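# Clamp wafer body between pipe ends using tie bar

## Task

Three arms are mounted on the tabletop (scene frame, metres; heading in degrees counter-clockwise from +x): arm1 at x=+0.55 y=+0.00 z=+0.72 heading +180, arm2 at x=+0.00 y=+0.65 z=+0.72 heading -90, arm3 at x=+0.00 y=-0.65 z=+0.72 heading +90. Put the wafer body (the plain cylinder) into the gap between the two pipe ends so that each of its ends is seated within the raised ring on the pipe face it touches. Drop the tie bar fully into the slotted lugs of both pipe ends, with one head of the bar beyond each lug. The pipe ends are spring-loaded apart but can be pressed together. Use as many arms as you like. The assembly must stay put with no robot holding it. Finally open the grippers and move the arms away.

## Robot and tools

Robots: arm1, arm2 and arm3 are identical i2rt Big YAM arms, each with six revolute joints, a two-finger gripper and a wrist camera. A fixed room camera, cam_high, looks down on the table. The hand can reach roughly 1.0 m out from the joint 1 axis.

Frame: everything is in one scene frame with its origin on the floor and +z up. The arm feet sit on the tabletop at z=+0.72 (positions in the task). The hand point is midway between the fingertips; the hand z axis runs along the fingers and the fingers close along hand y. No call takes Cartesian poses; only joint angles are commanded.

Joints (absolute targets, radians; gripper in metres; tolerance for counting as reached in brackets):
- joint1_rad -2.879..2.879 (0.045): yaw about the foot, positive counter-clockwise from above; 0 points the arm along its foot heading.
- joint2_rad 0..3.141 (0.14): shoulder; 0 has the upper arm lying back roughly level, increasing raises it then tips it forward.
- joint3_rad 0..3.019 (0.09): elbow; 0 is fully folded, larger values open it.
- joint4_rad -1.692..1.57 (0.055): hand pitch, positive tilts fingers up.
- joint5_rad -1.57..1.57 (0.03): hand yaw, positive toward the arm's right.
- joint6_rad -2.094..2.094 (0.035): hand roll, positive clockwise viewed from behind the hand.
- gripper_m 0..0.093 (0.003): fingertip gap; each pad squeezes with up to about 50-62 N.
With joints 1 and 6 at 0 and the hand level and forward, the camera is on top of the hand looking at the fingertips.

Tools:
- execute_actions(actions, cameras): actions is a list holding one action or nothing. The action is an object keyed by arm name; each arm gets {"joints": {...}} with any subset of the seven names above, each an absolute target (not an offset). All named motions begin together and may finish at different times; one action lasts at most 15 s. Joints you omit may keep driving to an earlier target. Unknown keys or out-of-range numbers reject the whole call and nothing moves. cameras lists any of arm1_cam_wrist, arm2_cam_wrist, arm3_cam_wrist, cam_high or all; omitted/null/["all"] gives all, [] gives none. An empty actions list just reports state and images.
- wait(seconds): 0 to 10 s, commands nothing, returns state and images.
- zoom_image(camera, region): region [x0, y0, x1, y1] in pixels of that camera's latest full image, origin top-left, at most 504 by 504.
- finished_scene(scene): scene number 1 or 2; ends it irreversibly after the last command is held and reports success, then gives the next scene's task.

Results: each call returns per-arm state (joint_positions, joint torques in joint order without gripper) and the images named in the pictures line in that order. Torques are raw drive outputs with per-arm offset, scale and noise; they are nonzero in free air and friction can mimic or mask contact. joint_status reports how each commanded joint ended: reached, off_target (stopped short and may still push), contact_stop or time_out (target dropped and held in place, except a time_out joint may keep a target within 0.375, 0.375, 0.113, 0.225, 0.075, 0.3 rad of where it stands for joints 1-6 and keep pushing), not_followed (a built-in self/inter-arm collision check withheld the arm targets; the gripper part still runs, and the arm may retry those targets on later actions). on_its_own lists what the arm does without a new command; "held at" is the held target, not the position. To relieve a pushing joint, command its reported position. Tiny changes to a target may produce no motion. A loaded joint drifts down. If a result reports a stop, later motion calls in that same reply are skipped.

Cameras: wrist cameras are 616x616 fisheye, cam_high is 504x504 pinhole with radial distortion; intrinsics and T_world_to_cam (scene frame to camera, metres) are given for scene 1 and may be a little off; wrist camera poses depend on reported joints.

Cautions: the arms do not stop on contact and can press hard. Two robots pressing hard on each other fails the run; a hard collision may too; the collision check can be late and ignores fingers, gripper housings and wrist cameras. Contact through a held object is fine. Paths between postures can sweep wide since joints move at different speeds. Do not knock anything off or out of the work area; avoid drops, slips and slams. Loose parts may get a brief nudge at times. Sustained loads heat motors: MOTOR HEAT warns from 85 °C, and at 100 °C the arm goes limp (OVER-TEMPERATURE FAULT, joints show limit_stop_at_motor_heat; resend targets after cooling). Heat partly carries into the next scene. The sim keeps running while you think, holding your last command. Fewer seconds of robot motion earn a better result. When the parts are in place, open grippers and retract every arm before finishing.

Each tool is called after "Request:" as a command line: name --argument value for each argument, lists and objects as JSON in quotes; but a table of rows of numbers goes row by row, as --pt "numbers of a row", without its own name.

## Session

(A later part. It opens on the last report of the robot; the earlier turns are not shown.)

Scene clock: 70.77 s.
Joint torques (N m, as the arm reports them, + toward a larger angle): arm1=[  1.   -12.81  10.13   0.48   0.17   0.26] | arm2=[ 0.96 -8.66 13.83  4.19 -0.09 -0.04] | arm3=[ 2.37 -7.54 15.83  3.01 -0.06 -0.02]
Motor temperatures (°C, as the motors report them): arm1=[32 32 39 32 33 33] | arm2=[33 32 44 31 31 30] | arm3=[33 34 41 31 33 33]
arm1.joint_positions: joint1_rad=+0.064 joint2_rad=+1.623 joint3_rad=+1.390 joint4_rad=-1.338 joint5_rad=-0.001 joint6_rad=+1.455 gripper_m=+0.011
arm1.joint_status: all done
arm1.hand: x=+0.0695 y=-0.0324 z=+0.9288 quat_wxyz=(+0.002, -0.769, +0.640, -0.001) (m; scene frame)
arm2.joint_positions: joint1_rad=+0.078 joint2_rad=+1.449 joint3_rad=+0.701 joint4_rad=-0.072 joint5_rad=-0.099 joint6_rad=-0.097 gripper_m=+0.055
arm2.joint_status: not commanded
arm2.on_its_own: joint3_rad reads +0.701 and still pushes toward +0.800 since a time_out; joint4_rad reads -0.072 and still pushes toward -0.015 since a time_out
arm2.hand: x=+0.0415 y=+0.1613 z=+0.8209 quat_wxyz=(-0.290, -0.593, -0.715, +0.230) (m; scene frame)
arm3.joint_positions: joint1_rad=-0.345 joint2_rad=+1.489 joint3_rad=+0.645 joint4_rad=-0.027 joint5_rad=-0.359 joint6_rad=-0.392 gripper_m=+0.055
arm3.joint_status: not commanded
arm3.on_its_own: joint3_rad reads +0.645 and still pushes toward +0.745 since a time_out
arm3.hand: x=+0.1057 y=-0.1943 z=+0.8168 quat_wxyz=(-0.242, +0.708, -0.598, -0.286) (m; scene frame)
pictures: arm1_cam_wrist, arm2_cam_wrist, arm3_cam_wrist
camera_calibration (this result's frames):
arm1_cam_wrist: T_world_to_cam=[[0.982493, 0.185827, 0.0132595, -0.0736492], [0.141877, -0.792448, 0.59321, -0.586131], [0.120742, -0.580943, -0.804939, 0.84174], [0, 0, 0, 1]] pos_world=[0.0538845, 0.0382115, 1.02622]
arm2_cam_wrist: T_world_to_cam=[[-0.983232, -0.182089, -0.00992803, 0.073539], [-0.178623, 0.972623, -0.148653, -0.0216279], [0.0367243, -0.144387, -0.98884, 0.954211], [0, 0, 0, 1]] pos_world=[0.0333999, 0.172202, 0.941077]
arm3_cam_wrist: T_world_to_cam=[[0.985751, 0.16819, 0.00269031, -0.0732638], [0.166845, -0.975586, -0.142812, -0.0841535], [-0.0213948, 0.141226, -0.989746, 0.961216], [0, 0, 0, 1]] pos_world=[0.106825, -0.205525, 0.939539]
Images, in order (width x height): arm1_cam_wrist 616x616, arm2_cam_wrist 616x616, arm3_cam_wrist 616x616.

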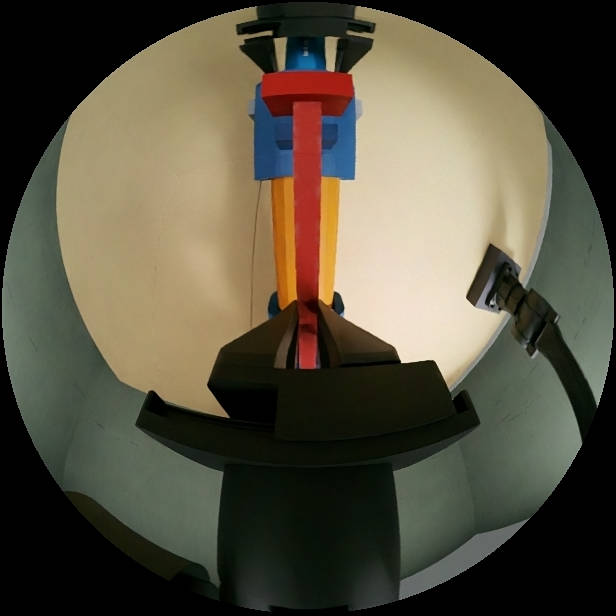

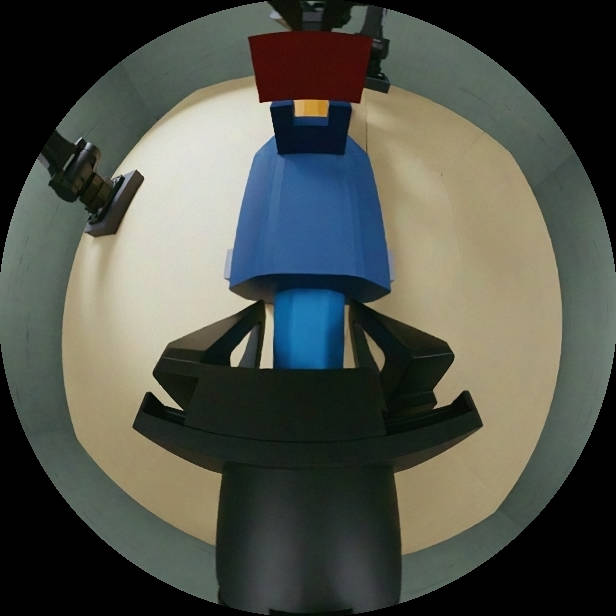

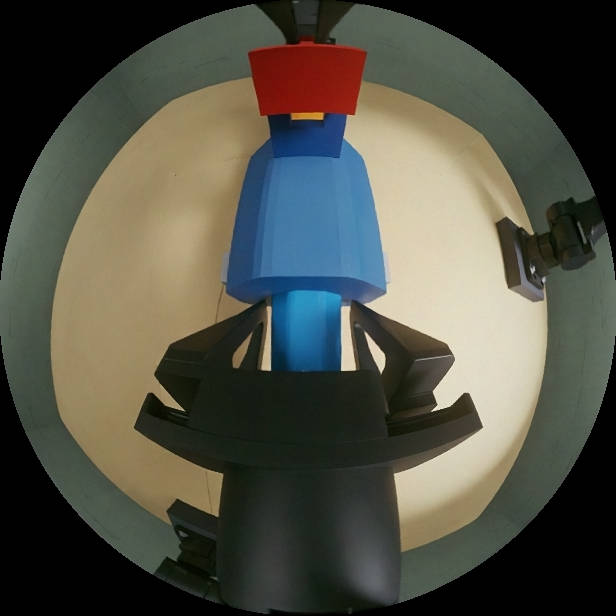

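Request:
execute_actions --actions '[{"arm1": {"joints": {"joint2_rad": 1.649, "joint3_rad": 1.357, "joint4_rad": -1.275}}}]' --cameras '["arm1_cam_wrist", "arm2_cam_wrist", "arm3_cam_wrist"]'

Scene clock: 72.17 s.
Joint torques (N m, as the arm reports them, + toward a larger angle): arm1=[  0.42 -12.66  10.05   0.51   0.23   0.26] | arm2=[ 0.96 -9.19 13.85  4.22 -0.1  -0.03] | arm3=[ 2.36 -7.52 15.82  3.02 -0.06 -0.02]
Motor temperatures (°C, as the motors report them): arm1=[32 32 39 32 33 33] | arm2=[33 32 44 31 31 30] | arm3=[33 34 42 31 33 33]
arm1.joint_positions: joint1_rad=+0.064 joint2_rad=+1.633 joint3_rad=+1.356 joint4_rad=-1.288 joint5_rad=-0.001 joint6_rad=+1.455 gripper_m=+0.011
arm1.joint_status: all done
arm1.hand: x=+0.0686 y=-0.0326 z=+0.9117 quat_wxyz=(+0.000, -0.769, +0.639, +0.001) (m; scene frame)
arm2.joint_positions: joint1_rad=+0.078 joint2_rad=+1.449 joint3_rad=+0.701 joint4_rad=-0.072 joint5_rad=-0.099 joint6_rad=-0.097 gripper_m=+0.055
arm2.joint_status: not commanded
arm2.on_its_own: joint3_rad reads +0.701 and still pushes toward +0.800 since a time_out; joint4_rad reads -0.072 and still pushes toward -0.015 since a time_out
arm2.hand: x=+0.0415 y=+0.1613 z=+0.8209 quat_wxyz=(-0.290, -0.593, -0.715, +0.230) (m; scene frame)
arm3.joint_positions: joint1_rad=-0.345 joint2_rad=+1.489 joint3_rad=+0.645 joint4_rad=-0.027 joint5_rad=-0.359 joint6_rad=-0.392 gripper_m=+0.055
arm3.joint_status: not commanded
arm3.on_its_own: joint3_rad reads +0.645 and still pushes toward +0.745 since a time_out
arm3.hand: x=+0.1057 y=-0.1943 z=+0.8168 quat_wxyz=(-0.242, +0.708, -0.598, -0.286) (m; scene frame)
pictures: arm1_cam_wrist, arm2_cam_wrist, arm3_cam_wrist
camera_calibration (this result's frames):
arm1_cam_wrist: T_world_to_cam=[[0.982482, 0.186218, 0.00720056, -0.0669586], [0.145799, -0.792147, 0.592661, -0.575783], [0.116068, -0.581229, -0.80542, 0.828711], [0, 0, 0, 1]] pos_world=[0.0535472, 0.0380344, 1.00919]
arm2_cam_wrist: T_world_to_cam=[[-0.983232, -0.182089, -0.00992803, 0.073539], [-0.178623, 0.972623, -0.148653, -0.0216279], [0.0367243, -0.144387, -0.98884, 0.954211], [0, 0, 0, 1]] pos_world=[0.0333999, 0.172202, 0.941077]
arm3_cam_wrist: T_world_to_cam=[[0.985751, 0.16819, 0.00269031, -0.0732638], [0.166845, -0.975586, -0.142812, -0.0841535], [-0.0213948, 0.141226, -0.989746, 0.961216], [0, 0, 0, 1]] pos_world=[0.106825, -0.205525, 0.939539]
Images, in order (width x height): arm1_cam_wrist 616x616, arm2_cam_wrist 616x616, arm3_cam_wrist 616x616.

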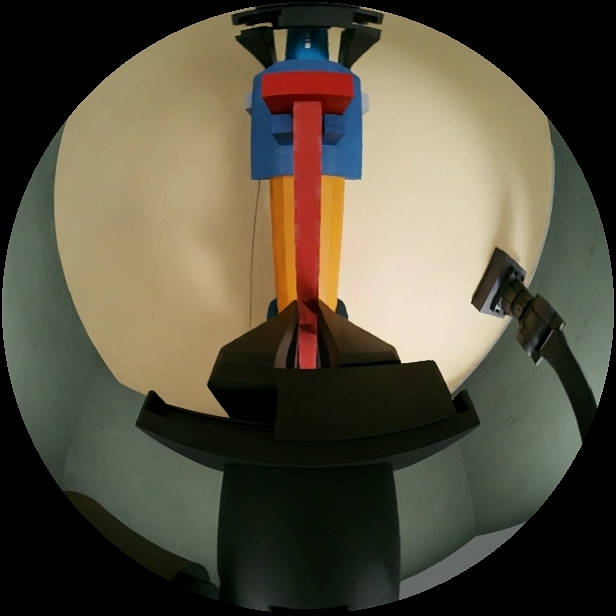

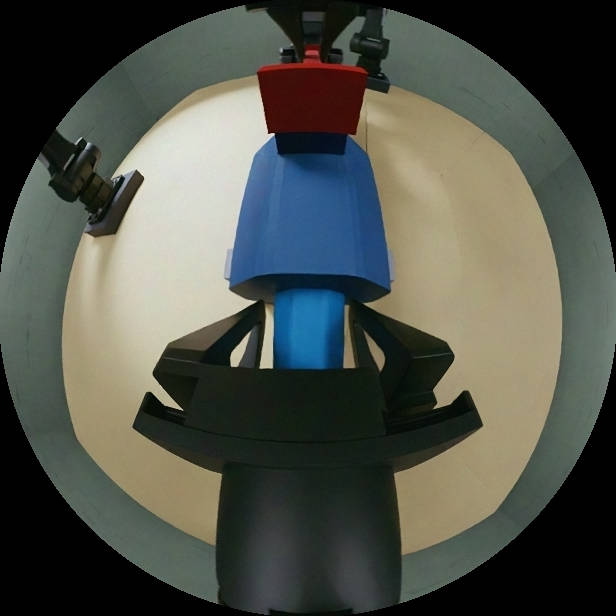

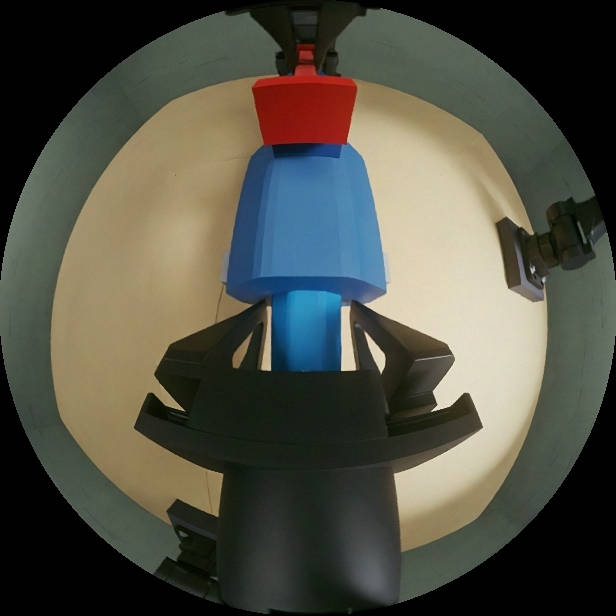

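Request:
zoom_image --camera "arm1_cam_wrist" --region '[230, 50, 390, 190]'

Region (230, 50, 390, 190) of arm1_cam_wrist's 616x616 image, scaled by 3.150, with more detail than that image has; it fills the top 441 rows of this view, and the rest is white.

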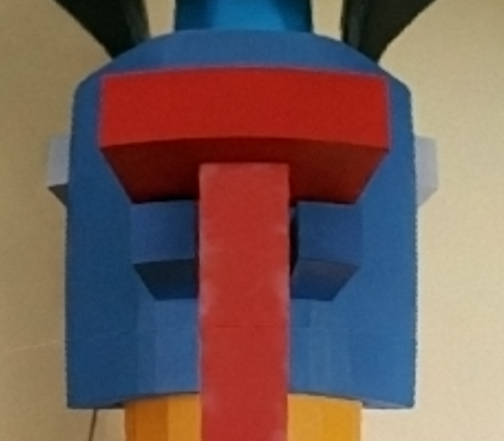

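Request:
execute_actions --actions '[{"arm1": {"joints": {"joint2_rad": 1.658, "joint3_rad": 1.337, "joint4_rad": -1.253}}}]' --cameras '["arm1_cam_wrist", "arm2_cam_wrist", "arm3_cam_wrist"]'

Scene clock: 73.53 s.
Joint torques (N m, as the arm reports them, + toward a larger angle): arm1=[  0.21 -12.74   9.84   0.41   0.1    0.27] | arm2=[ 0.8  -8.77 13.84  4.1  -0.08 -0.05] | arm3=[ 2.36 -7.53 15.82  3.01 -0.06 -0.02]
Motor temperatures (°C, as the motors report them): arm1=[32 32 39 32 33 33] | arm2=[33 32 44 31 31 30] | arm3=[33 34 42 31 33 33]
arm1.joint_positions: joint1_rad=+0.064 joint2_rad=+1.640 joint3_rad=+1.337 joint4_rad=-1.266 joint5_rad=-0.001 joint6_rad=+1.456 gripper_m=+0.011
arm1.joint_status: all done
arm1.hand: x=+0.0698 y=-0.0325 z=+0.9015 quat_wxyz=(+0.001, -0.769, +0.640, +0.000) (m; scene frame)
arm2.joint_positions: joint1_rad=+0.078 joint2_rad=+1.449 joint3_rad=+0.701 joint4_rad=-0.072 joint5_rad=-0.099 joint6_rad=-0.097 gripper_m=+0.055
arm2.joint_status: not commanded
arm2.on_its_own: joint3_rad reads +0.701 and still pushes toward +0.800 since a time_out; joint4_rad reads -0.072 and still pushes toward -0.015 since a time_out
arm2.hand: x=+0.0415 y=+0.1613 z=+0.8209 quat_wxyz=(-0.290, -0.593, -0.715, +0.230) (m; scene frame)
arm3.joint_positions: joint1_rad=-0.345 joint2_rad=+1.489 joint3_rad=+0.645 joint4_rad=-0.027 joint5_rad=-0.359 joint6_rad=-0.392 gripper_m=+0.055
arm3.joint_status: not commanded
arm3.on_its_own: joint3_rad reads +0.645 and still pushes toward +0.745 since a time_out
arm3.hand: x=+0.1057 y=-0.1943 z=+0.8168 quat_wxyz=(-0.242, +0.708, -0.598, -0.286) (m; scene frame)
pictures: arm1_cam_wrist, arm2_cam_wrist, arm3_cam_wrist
camera_calibration (this result's frames):
arm1_cam_wrist: T_world_to_cam=[[0.98252, 0.185834, 0.0109876, -0.0715563], [0.143234, -0.792355, 0.593007, -0.570019], [0.118907, -0.581067, -0.805123, 0.820008], [0, 0, 0, 1]] pos_world=[0.0544473, 0.0381193, 0.999018]
arm2_cam_wrist: T_world_to_cam=[[-0.983232, -0.182089, -0.00992803, 0.073539], [-0.178623, 0.972623, -0.148653, -0.0216279], [0.0367243, -0.144387, -0.98884, 0.954211], [0, 0, 0, 1]] pos_world=[0.0333999, 0.172202, 0.941077]
arm3_cam_wrist: T_world_to_cam=[[0.985751, 0.16819, 0.00269031, -0.0732638], [0.166845, -0.975586, -0.142812, -0.0841535], [-0.0213948, 0.141226, -0.989746, 0.961216], [0, 0, 0, 1]] pos_world=[0.106825, -0.205525, 0.939539]
Images, in order (width x height): arm1_cam_wrist 616x616, arm2_cam_wrist 616x616, arm3_cam_wrist 616x616.

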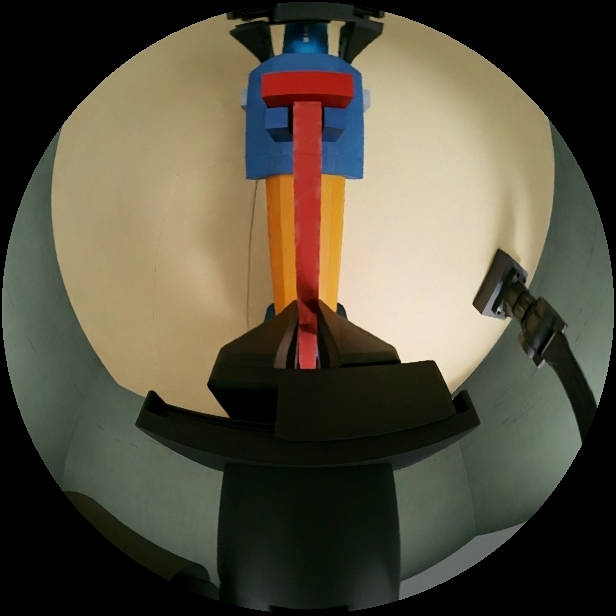

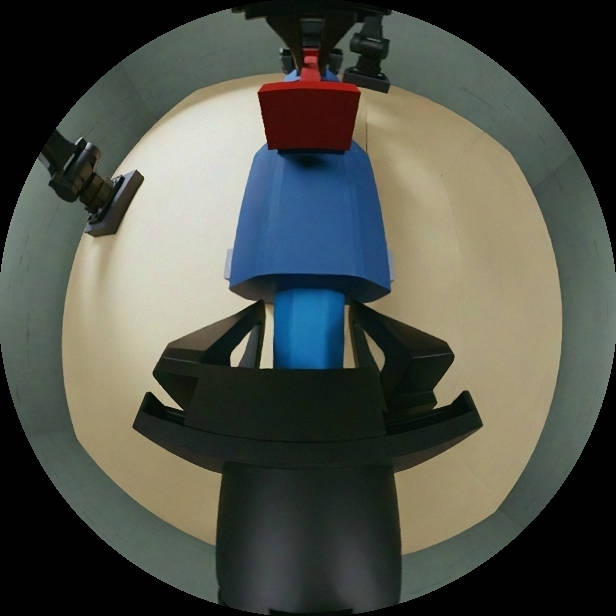

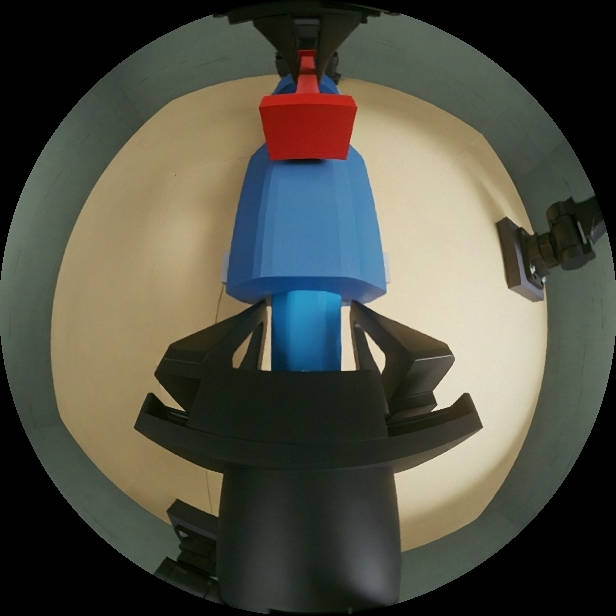

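Request:
execute_actions --actions '[{"arm1": {"joints": {"joint2_rad": 1.668, "joint3_rad": 1.322, "joint4_rad": -1.231}}}]' --cameras '["arm1_cam_wrist", "arm2_cam_wrist", "arm3_cam_wrist"]'

Scene clock: 74.37 s.
Joint torques (N m, as the arm reports them, + toward a larger angle): arm1=[  0.07 -12.24   9.09   0.7    0.25   0.24] | arm2=[ 0.92 -9.24 13.88  4.11 -0.08 -0.06] | arm3=[ 2.35 -7.57 15.83  3.02 -0.06 -0.02]
Motor temperatures (°C, as the motors report them): arm1=[32 32 39 32 33 33] | arm2=[33 32 44 31 31 30] | arm3=[33 34 42 31 33 33]
arm1.joint_positions: joint1_rad=+0.064 joint2_rad=+1.640 joint3_rad=+1.330 joint4_rad=-1.250 joint5_rad=-0.003 joint6_rad=+1.456 gripper_m=+0.011
arm1.joint_status: all done
arm1.hand: x=+0.0686 y=-0.0329 z=+0.8989 quat_wxyz=(-0.002, -0.769, +0.640, +0.002) (m; scene frame)
arm2.joint_positions: joint1_rad=+0.078 joint2_rad=+1.449 joint3_rad=+0.701 joint4_rad=-0.072 joint5_rad=-0.099 joint6_rad=-0.097 gripper_m=+0.055
arm2.joint_status: not commanded
arm2.on_its_own: joint3_rad reads +0.701 and still pushes toward +0.800 since a time_out; joint4_rad reads -0.072 and still pushes toward -0.015 since a time_out
arm2.hand: x=+0.0415 y=+0.1613 z=+0.8209 quat_wxyz=(-0.290, -0.593, -0.715, +0.230) (m; scene frame)
arm3.joint_positions: joint1_rad=-0.345 joint2_rad=+1.489 joint3_rad=+0.645 joint4_rad=-0.027 joint5_rad=-0.359 joint6_rad=-0.392 gripper_m=+0.055
arm3.joint_status: not commanded
arm3.on_its_own: joint3_rad reads +0.645 and still pushes toward +0.745 since a time_out
arm3.hand: x=+0.1057 y=-0.1943 z=+0.8168 quat_wxyz=(-0.242, +0.708, -0.598, -0.286) (m; scene frame)
pictures: arm1_cam_wrist, arm2_cam_wrist, arm3_cam_wrist
camera_calibration (this result's frames):
arm1_cam_wrist: T_world_to_cam=[[0.982571, 0.185867, 0.00285218, -0.0629294], [0.14793, -0.791129, 0.593492, -0.569246], [0.112567, -0.582726, -0.804835, 0.81793], [0, 0, 0, 1]] pos_world=[0.0539695, 0.0379783, 0.996321]
arm2_cam_wrist: T_world_to_cam=[[-0.983232, -0.182089, -0.00992803, 0.073539], [-0.178623, 0.972623, -0.148653, -0.0216279], [0.0367243, -0.144387, -0.98884, 0.954211], [0, 0, 0, 1]] pos_world=[0.0333999, 0.172202, 0.941077]
arm3_cam_wrist: T_world_to_cam=[[0.985751, 0.16819, 0.00269031, -0.0732638], [0.166845, -0.975586, -0.142812, -0.0841535], [-0.0213948, 0.141226, -0.989746, 0.961216], [0, 0, 0, 1]] pos_world=[0.106825, -0.205525, 0.939539]
Images, in order (width x height): arm1_cam_wrist 616x616, arm2_cam_wrist 616x616, arm3_cam_wrist 616x616.

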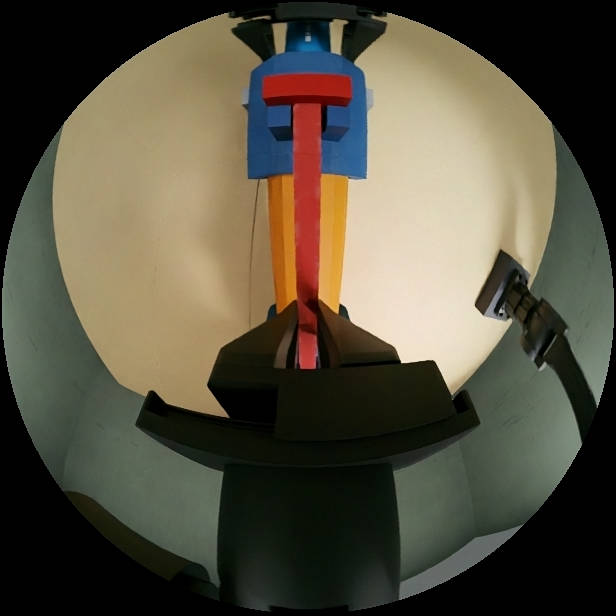

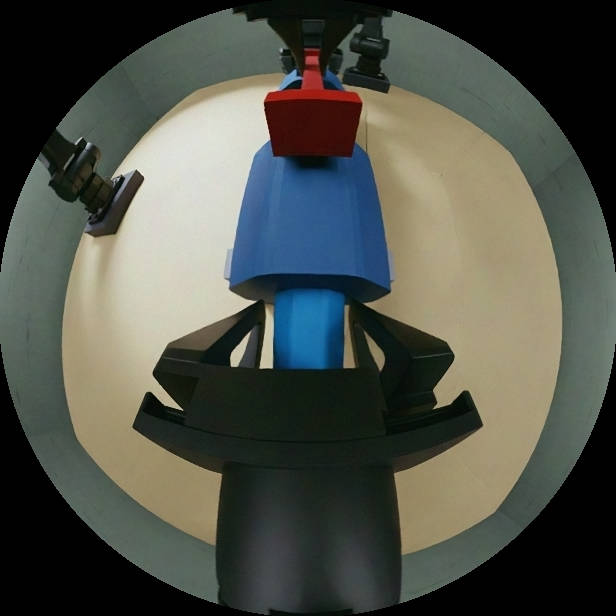

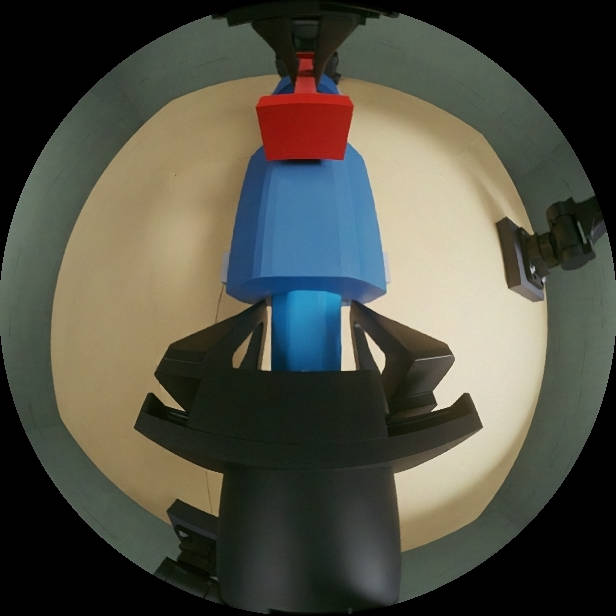

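Request:
execute_actions --actions '[{"arm1": {"joints": {"joint2_rad": 1.645, "joint3_rad": 1.335, "joint4_rad": -1.245, "gripper_m": 0.045}}}]' --cameras '["arm1_cam_wrist"]'

Request:
execute_actions --actions '[{"arm1": {"joints": {"joint2_rad": 1.35, "joint3_rad": 1.4}}}]'

Scene clock: 75.23 s.
Joint torques (N m, as the arm reports them, + toward a larger angle): arm1=[ -0.1  -14.09  10.21   0.16   0.2    0.24] | arm2=[ 0.51 -8.67 13.89  4.18 -0.09 -0.05] | arm3=[ 2.33 -7.53 15.84  3.02 -0.06 -0.02]
Motor temperatures (°C, as the motors report them): arm1=[32 32 39 32 33 33] | arm2=[33 32 44 31 31 30] | arm3=[33 34 42 31 33 33]
arm1.joint_positions: joint1_rad=+0.064 joint2_rad=+1.640 joint3_rad=+1.330 joint4_rad=-1.250 joint5_rad=-0.002 joint6_rad=+1.456 gripper_m=+0.045
arm1.joint_status: all done
arm1.hand: x=+0.0686 y=-0.0328 z=+0.8989 quat_wxyz=(-0.002, -0.769, +0.640, +0.002) (m; scene frame)
arm2.joint_positions: joint1_rad=+0.078 joint2_rad=+1.449 joint3_rad=+0.701 joint4_rad=-0.072 joint5_rad=-0.099 joint6_rad=-0.097 gripper_m=+0.055
arm2.joint_status: not commanded
arm2.on_its_own: joint3_rad reads +0.701 and still pushes toward +0.800 since a time_out; joint4_rad reads -0.072 and still pushes toward -0.015 since a time_out
arm2.hand: x=+0.0415 y=+0.1613 z=+0.8209 quat_wxyz=(-0.290, -0.593, -0.715, +0.230) (m; scene frame)
arm3.joint_positions: joint1_rad=-0.345 joint2_rad=+1.489 joint3_rad=+0.645 joint4_rad=-0.027 joint5_rad=-0.359 joint6_rad=-0.392 gripper_m=+0.055
arm3.joint_status: not commanded
arm3.on_its_own: joint3_rad reads +0.645 and still pushes toward +0.745 since a time_out
arm3.hand: x=+0.1057 y=-0.1943 z=+0.8168 quat_wxyz=(-0.242, +0.708, -0.598, -0.286) (m; scene frame)
pictures: arm1_cam_wrist
camera_calibration (this result's frames):
arm1_cam_wrist: T_world_to_cam=[[0.982571, 0.185863, 0.00289762, -0.0629782], [0.147943, -0.791355, 0.593187, -0.568928], [0.112545, -0.582419, -0.80506, 0.818182], [0, 0, 0, 1]] pos_world=[0.0539678, 0.0380066, 0.996348]
Images, in order (width x height): arm1_cam_wrist 616x616.

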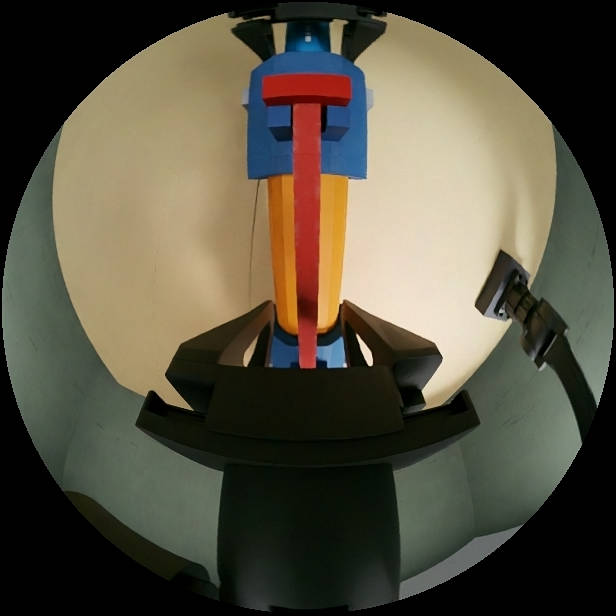

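Scene clock: 76.53 s.
Joint torques (N m, as the arm reports them, + toward a larger angle): arm1=[ 0.14 -8.47 13.39  0.79  0.2   0.21] | arm2=[ 1.09 -9.22 13.9   4.09 -0.11 -0.05] | arm3=[ 2.35 -7.57 15.83  3.02 -0.06 -0.02]
Motor temperatures (°C, as the motors report them): arm1=[32 32 39 32 33 33] | arm2=[33 32 44 31 31 30] | arm3=[33 34 42 31 33 33]
arm1.joint_positions: joint1_rad=+0.064 joint2_rad=+1.329 joint3_rad=+1.372 joint4_rad=-1.250 joint5_rad=-0.002 joint6_rad=+1.456 gripper_m=+0.045
arm1.joint_status: all done
arm1.hand: x=+0.0838 y=-0.0320 z=+1.0590 quat_wxyz=(-0.123, -0.757, +0.629, +0.130) (m; scene frame)
arm2.joint_positions: joint1_rad=+0.078 joint2_rad=+1.449 joint3_rad=+0.701 joint4_rad=-0.072 joint5_rad=-0.099 joint6_rad=-0.097 gripper_m=+0.055
arm2.joint_status: not commanded
arm2.on_its_own: joint3_rad reads +0.701 and still pushes toward +0.800 since a time_out; joint4_rad reads -0.072 and still pushes toward -0.015 since a time_out
arm2.hand: x=+0.0415 y=+0.1613 z=+0.8209 quat_wxyz=(-0.290, -0.593, -0.715, +0.230) (m; scene frame)
arm3.joint_positions: joint1_rad=-0.345 joint2_rad=+1.489 joint3_rad=+0.645 joint4_rad=-0.027 joint5_rad=-0.359 joint6_rad=-0.392 gripper_m=+0.055
arm3.joint_status: not commanded
arm3.on_its_own: joint3_rad reads +0.645 and still pushes toward +0.745 since a time_out
arm3.hand: x=+0.1057 y=-0.1943 z=+0.8168 quat_wxyz=(-0.242, +0.708, -0.598, -0.286) (m; scene frame)
pictures: arm1_cam_wrist, arm2_cam_wrist, arm3_cam_wrist, cam_high
camera_calibration (this result's frames):
arm1_cam_wrist: T_world_to_cam=[[0.922182, 0.182449, -0.341018, 0.290578], [0.347433, -0.778175, 0.523196, -0.60768], [-0.169915, -0.600963, -0.781007, 0.943485], [0, 0, 0, 1]] pos_world=[0.103474, 0.0411024, 1.1539]
arm2_cam_wrist: T_world_to_cam=[[-0.983232, -0.182089, -0.00992803, 0.073539], [-0.178623, 0.972623, -0.148653, -0.0216279], [0.0367243, -0.144387, -0.98884, 0.954211], [0, 0, 0, 1]] pos_world=[0.0333999, 0.172202, 0.941077]
arm3_cam_wrist: T_world_to_cam=[[0.985751, 0.16819, 0.00269031, -0.0732638], [0.166845, -0.975586, -0.142812, -0.0841535], [-0.0213948, 0.141226, -0.989746, 0.961216], [0, 0, 0, 1]] pos_world=[0.106825, -0.205525, 0.939539]
Images, in order (width x height): arm1_cam_wrist 616x616, arm2_cam_wrist 616x616, arm3_cam_wrist 616x616, cam_high 504x504.

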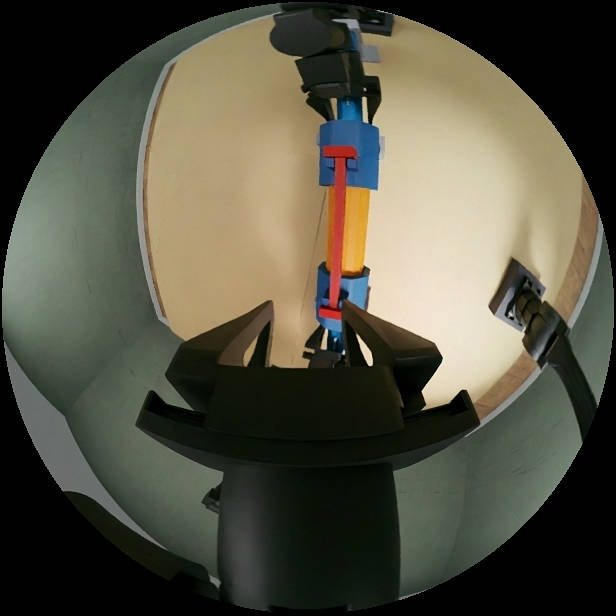

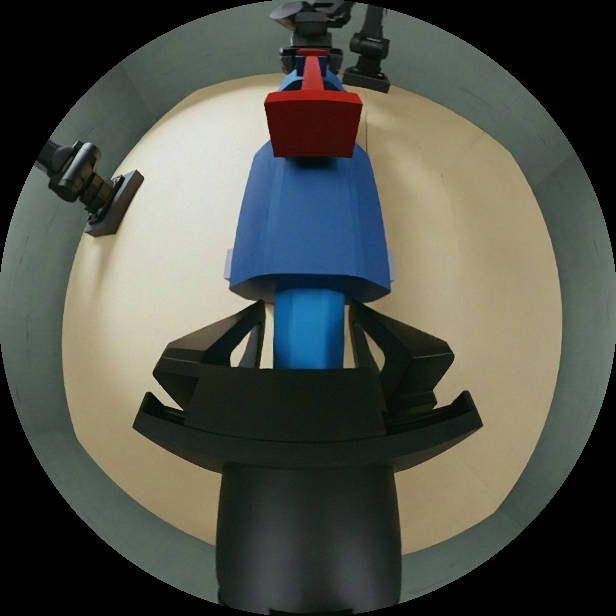

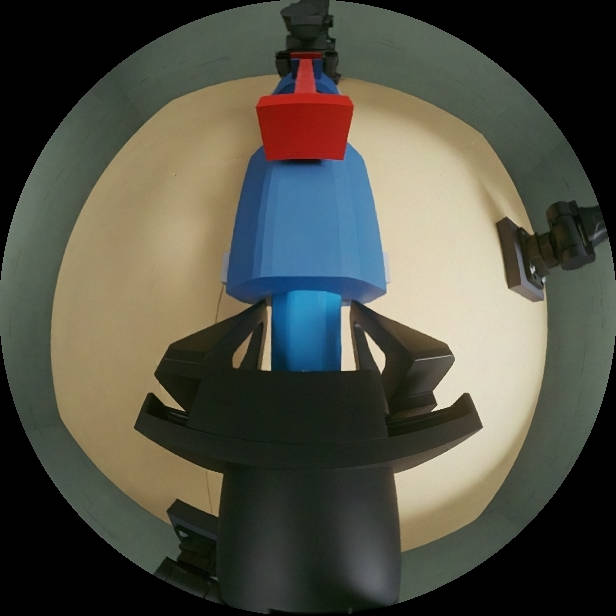

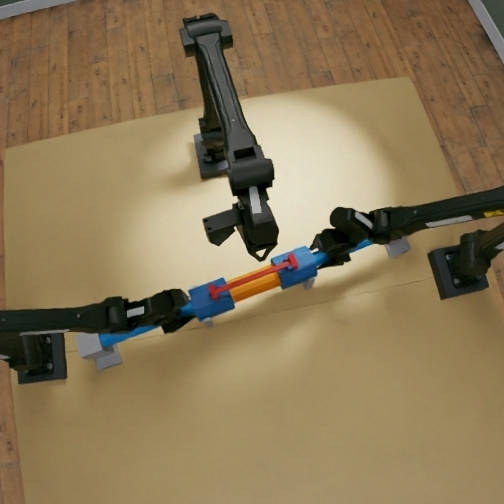

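Request:
execute_actions --actions '[{"arm1": {"joints": {"joint2_rad": 1.0, "joint3_rad": 1.1}}, "arm2": {"joints": {"joint2_rad": 1.42, "joint3_rad": 0.69, "joint4_rad": -0.09}}, "arm3": {"joints": {"joint1_rad": -0.345, "joint2_rad": 1.46, "joint3_rad": 0.635, "joint4_rad": -0.045}}}]'

Scene clock: 78.40 s.
Joint torques (N m, as the arm reports them, + toward a larger angle): arm1=[ 0.22 -4.4  10.49  0.81  0.17  0.19] | arm2=[  0.97 -12.82   6.41   1.62  -0.06  -0.05] | arm3=[  1.09 -11.01   6.92   1.26  -0.17  -0.02]
Motor temperatures (°C, as the motors report them): arm1=[32 32 39 32 33 33] | arm2=[33 32 44 31 31 30] | arm3=[33 34 42 31 33 33]
arm1.joint_positions: joint1_rad=+0.064 joint2_rad=+0.983 joint3_rad=+1.107 joint4_rad=-1.249 joint5_rad=-0.002 joint6_rad=+1.456 gripper_m=+0.045
arm1.joint_status: all done
arm1.hand: x=+0.1963 y=-0.0244 z=+1.0667 quat_wxyz=(-0.151, -0.750, +0.624, +0.159) (m; scene frame)
arm2.joint_positions: joint1_rad=+0.078 joint2_rad=+1.434 joint3_rad=+0.695 joint4_rad=-0.080 joint5_rad=-0.099 joint6_rad=-0.097 gripper_m=+0.055
arm2.joint_status: all done
arm2.hand: x=+0.0414 y=+0.1642 z=+0.8243 quat_wxyz=(-0.291, -0.593, -0.714, +0.231) (m; scene frame)
arm3.joint_positions: joint1_rad=-0.345 joint2_rad=+1.475 joint3_rad=+0.644 joint4_rad=-0.044 joint5_rad=-0.356 joint6_rad=-0.393 gripper_m=+0.055
arm3.joint_status: all done
arm3.hand: x=+0.1055 y=-0.1968 z=+0.8195 quat_wxyz=(-0.241, +0.709, -0.599, -0.284) (m; scene frame)
pictures: arm1_cam_wrist, arm2_cam_wrist, arm3_cam_wrist, cam_high
camera_calibration (this result's frames):
arm1_cam_wrist: T_world_to_cam=[[0.891376, 0.180133, -0.415933, 0.274058], [0.388874, -0.775355, 0.497595, -0.62563], [-0.232863, -0.60529, -0.761182, 0.964285], [0, 0, 0, 1]] pos_world=[0.223548, 0.0492196, 1.1593]
arm2_cam_wrist: T_world_to_cam=[[-0.983234, -0.18209, -0.00967952, 0.0737232], [-0.178591, 0.972342, -0.150523, -0.0224475], [0.0368206, -0.146271, -0.988559, 0.958069], [0, 0, 0, 1]] pos_world=[0.0332016, 0.175388, 0.944443]
arm3_cam_wrist: T_world_to_cam=[[0.986051, 0.166421, 0.00276637, -0.0730754], [0.165217, -0.976638, -0.137408, -0.090613], [-0.0201657, 0.135948, -0.990511, 0.963689], [0, 0, 0, 1]] pos_world=[0.10646, -0.207347, 0.942295]
Images, in order (width x height): arm1_cam_wrist 616x616, arm2_cam_wrist 616x616, arm3_cam_wrist 616x616, cam_high 504x504.

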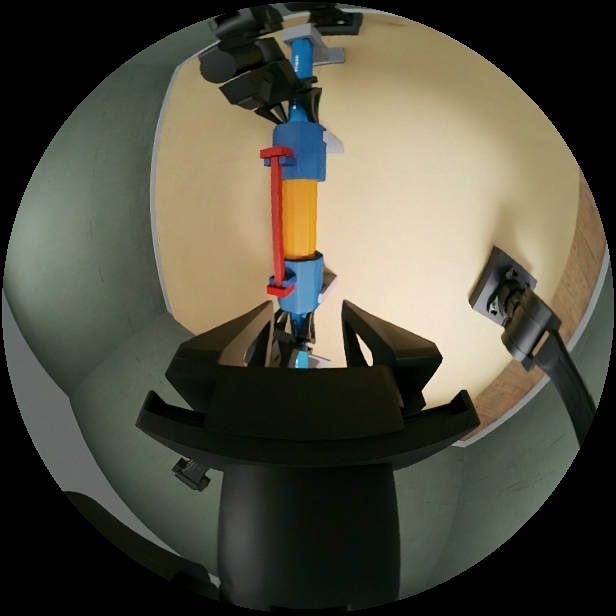

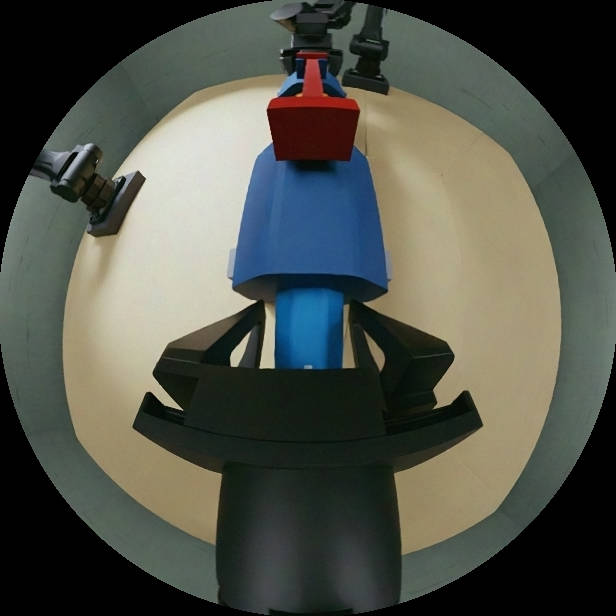

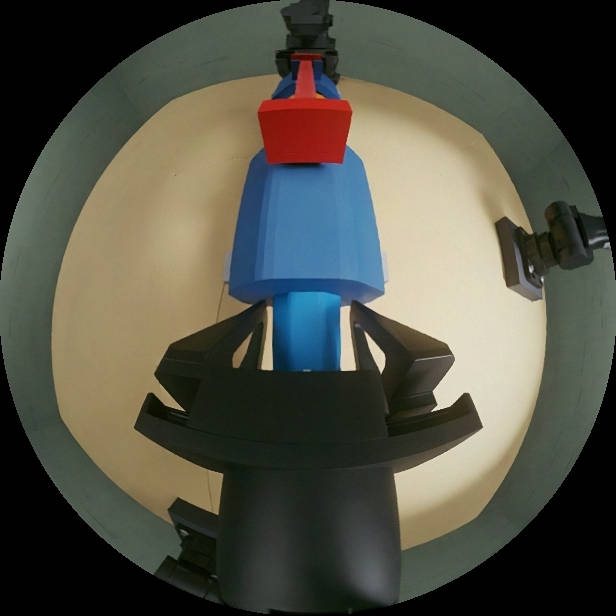

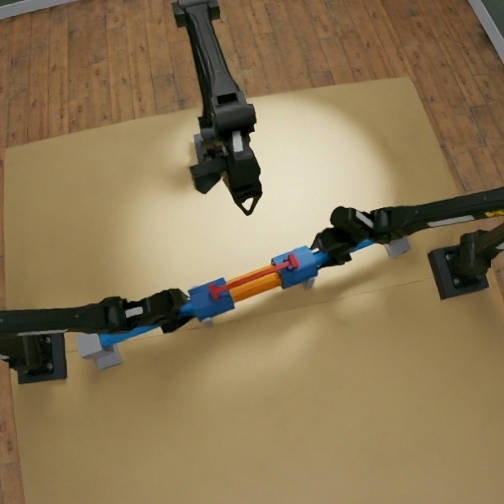

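Request:
execute_actions --actions '[{"arm2": {"joints": {"joint2_rad": 1.1, "joint3_rad": 0.64, "joint4_rad": -0.28, "gripper_m": 0.08}}, "arm3": {"joints": {"joint2_rad": 1.13, "joint3_rad": 0.6, "joint4_rad": -0.24, "gripper_m": 0.085}}}]'

Scene clock: 79.77 s.
Joint torques (N m, as the arm reports them, + toward a larger angle): arm1=[ 0.16 -4.57 10.39  0.91  0.18  0.19] | arm2=[ 0.4  -6.33  8.9   1.48 -0.05 -0.03] | arm3=[ 1.12 -5.17  9.31  1.12 -0.15 -0.01]
Motor temperatures (°C, as the motors report them): arm1=[32 32 39 32 33 33] | arm2=[33 32 43 31 31 30] | arm3=[33 34 41 31 33 33]
arm1.joint_positions: joint1_rad=+0.064 joint2_rad=+0.983 joint3_rad=+1.107 joint4_rad=-1.249 joint5_rad=-0.002 joint6_rad=+1.456 gripper_m=+0.045
arm1.joint_status: not commanded
arm1.hand: x=+0.1963 y=-0.0244 z=+1.0667 quat_wxyz=(-0.151, -0.750, +0.624, +0.159) (m; scene frame)
arm2.joint_positions: joint1_rad=+0.078 joint2_rad=+1.091 joint3_rad=+0.631 joint4_rad=-0.264 joint5_rad=-0.099 joint6_rad=-0.097 gripper_m=+0.080
arm2.joint_status: all done
arm2.hand: x=+0.0377 y=+0.2185 z=+0.9115 quat_wxyz=(-0.320, -0.580, -0.702, +0.263) (m; scene frame)
arm3.joint_positions: joint1_rad=-0.345 joint2_rad=+1.116 joint3_rad=+0.603 joint4_rad=-0.232 joint5_rad=-0.356 joint6_rad=-0.393 gripper_m=+0.085
arm3.joint_status: all done
arm3.hand: x=+0.0914 y=-0.2332 z=+0.9221 quat_wxyz=(-0.297, +0.699, -0.575, -0.304) (m; scene frame)
pictures: arm1_cam_wrist, arm2_cam_wrist, arm3_cam_wrist, cam_high
camera_calibration (this result's frames):
arm1_cam_wrist: T_world_to_cam=[[0.891376, 0.180133, -0.415933, 0.274058], [0.388874, -0.775355, 0.497595, -0.62563], [-0.232863, -0.60529, -0.761182, 0.964285], [0, 0, 0, 1]] pos_world=[0.223548, 0.0492196, 1.1593]
arm2_cam_wrist: T_world_to_cam=[[-0.983376, -0.181562, 0.00267978, 0.0694796], [-0.176769, 0.953828, -0.242829, 0.0253783], [0.0415325, -0.239265, -0.970066, 1.05555], [0, 0, 0, 1]] pos_world=[0.028971, 0.240965, 1.02993]
arm3_cam_wrist: T_world_to_cam=[[0.984342, 0.162661, 0.0679057, -0.114232], [0.174568, -0.952968, -0.247744, -0.00330932], [0.0244135, 0.255719, -0.966443, 1.07166], [0, 0, 0, 1]] pos_world=[0.0868578, -0.258617, 1.04264]
Images, in order (width x height): arm1_cam_wrist 616x616, arm2_cam_wrist 616x616, arm3_cam_wrist 616x616, cam_high 504x504.

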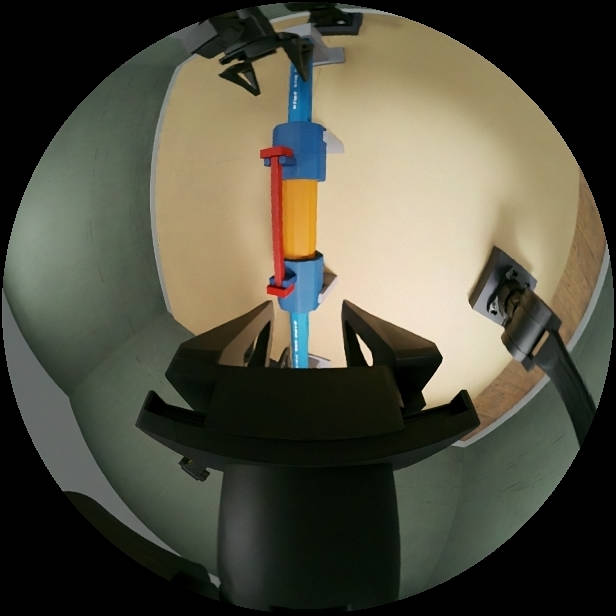

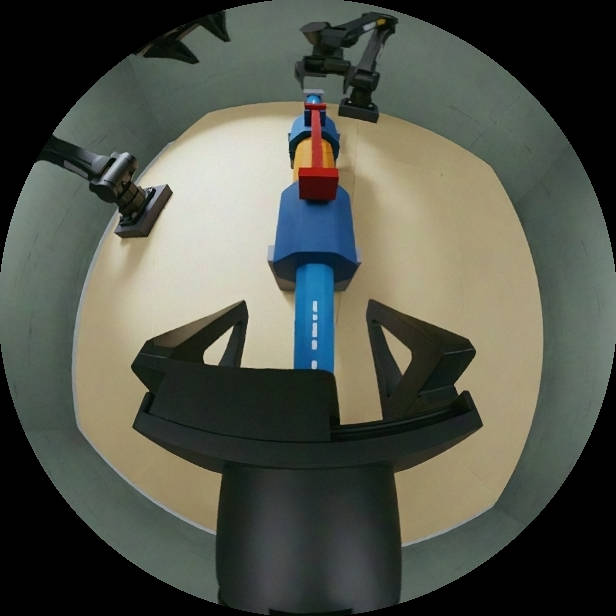

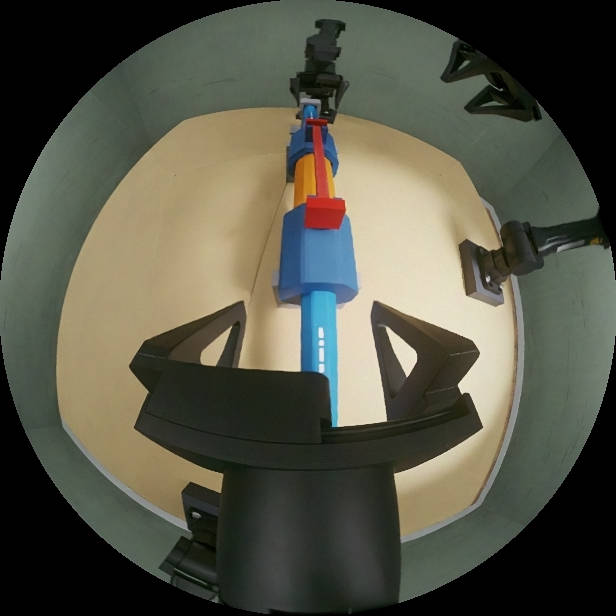

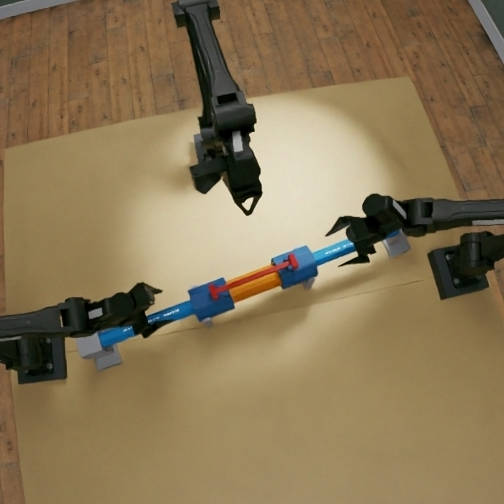

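Assembly holds on its own. Moving a bit further clear, then finishing.

Request:
execute_actions --actions '[{"arm2": {"joints": {"joint2_rad": 0.8, "joint3_rad": 0.6}}, "arm3": {"joints": {"joint2_rad": 0.8, "joint3_rad": 0.6}}}]' --cameras '["cam_high"]'

Request:
finished_scene --scene 1

Scene clock: 81.03 s.
Joint torques (N m, as the arm reports them, + toward a larger angle): arm1=[-0.06 -4.43 10.4   0.8   0.18  0.21] | arm2=[ 0.51 -2.59  9.88  1.92 -0.08 -0.03] | arm3=[ 1.11 -1.86 10.54  1.47 -0.08  0.  ]
Motor temperatures (°C, as the motors report them): arm1=[32 32 39 32 33 33] | arm2=[33 32 43 31 31 30] | arm3=[33 34 41 31 33 33]
arm1.joint_positions: joint1_rad=+0.064 joint2_rad=+0.983 joint3_rad=+1.107 joint4_rad=-1.249 joint5_rad=-0.002 joint6_rad=+1.456 gripper_m=+0.045
arm1.joint_status: not commanded
arm1.hand: x=+0.1963 y=-0.0244 z=+1.0667 quat_wxyz=(-0.151, -0.750, +0.624, +0.159) (m; scene frame)
arm2.joint_positions: joint1_rad=+0.078 joint2_rad=+0.790 joint3_rad=+0.591 joint4_rad=-0.270 joint5_rad=-0.099 joint6_rad=-0.097 gripper_m=+0.080
arm2.joint_status: all done
arm2.hand: x=+0.0349 y=+0.2549 z=+1.0066 quat_wxyz=(-0.395, -0.537, -0.660, +0.347) (m; scene frame)
arm3.joint_positions: joint1_rad=-0.345 joint2_rad=+0.787 joint3_rad=+0.603 joint4_rad=-0.236 joint5_rad=-0.356 joint6_rad=-0.393 gripper_m=+0.085
arm3.joint_status: all done
arm3.hand: x=+0.0808 y=-0.2602 z=+1.0496 quat_wxyz=(-0.432, +0.662, -0.504, -0.348) (m; scene frame)
pictures: cam_high
Images, in order (width x height): cam_high 504x504.

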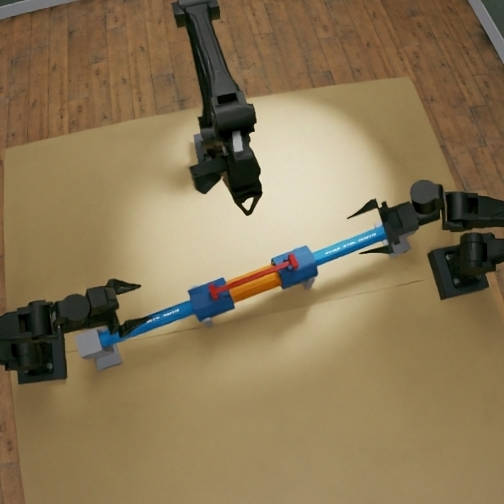

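The scene is finished: the task was done.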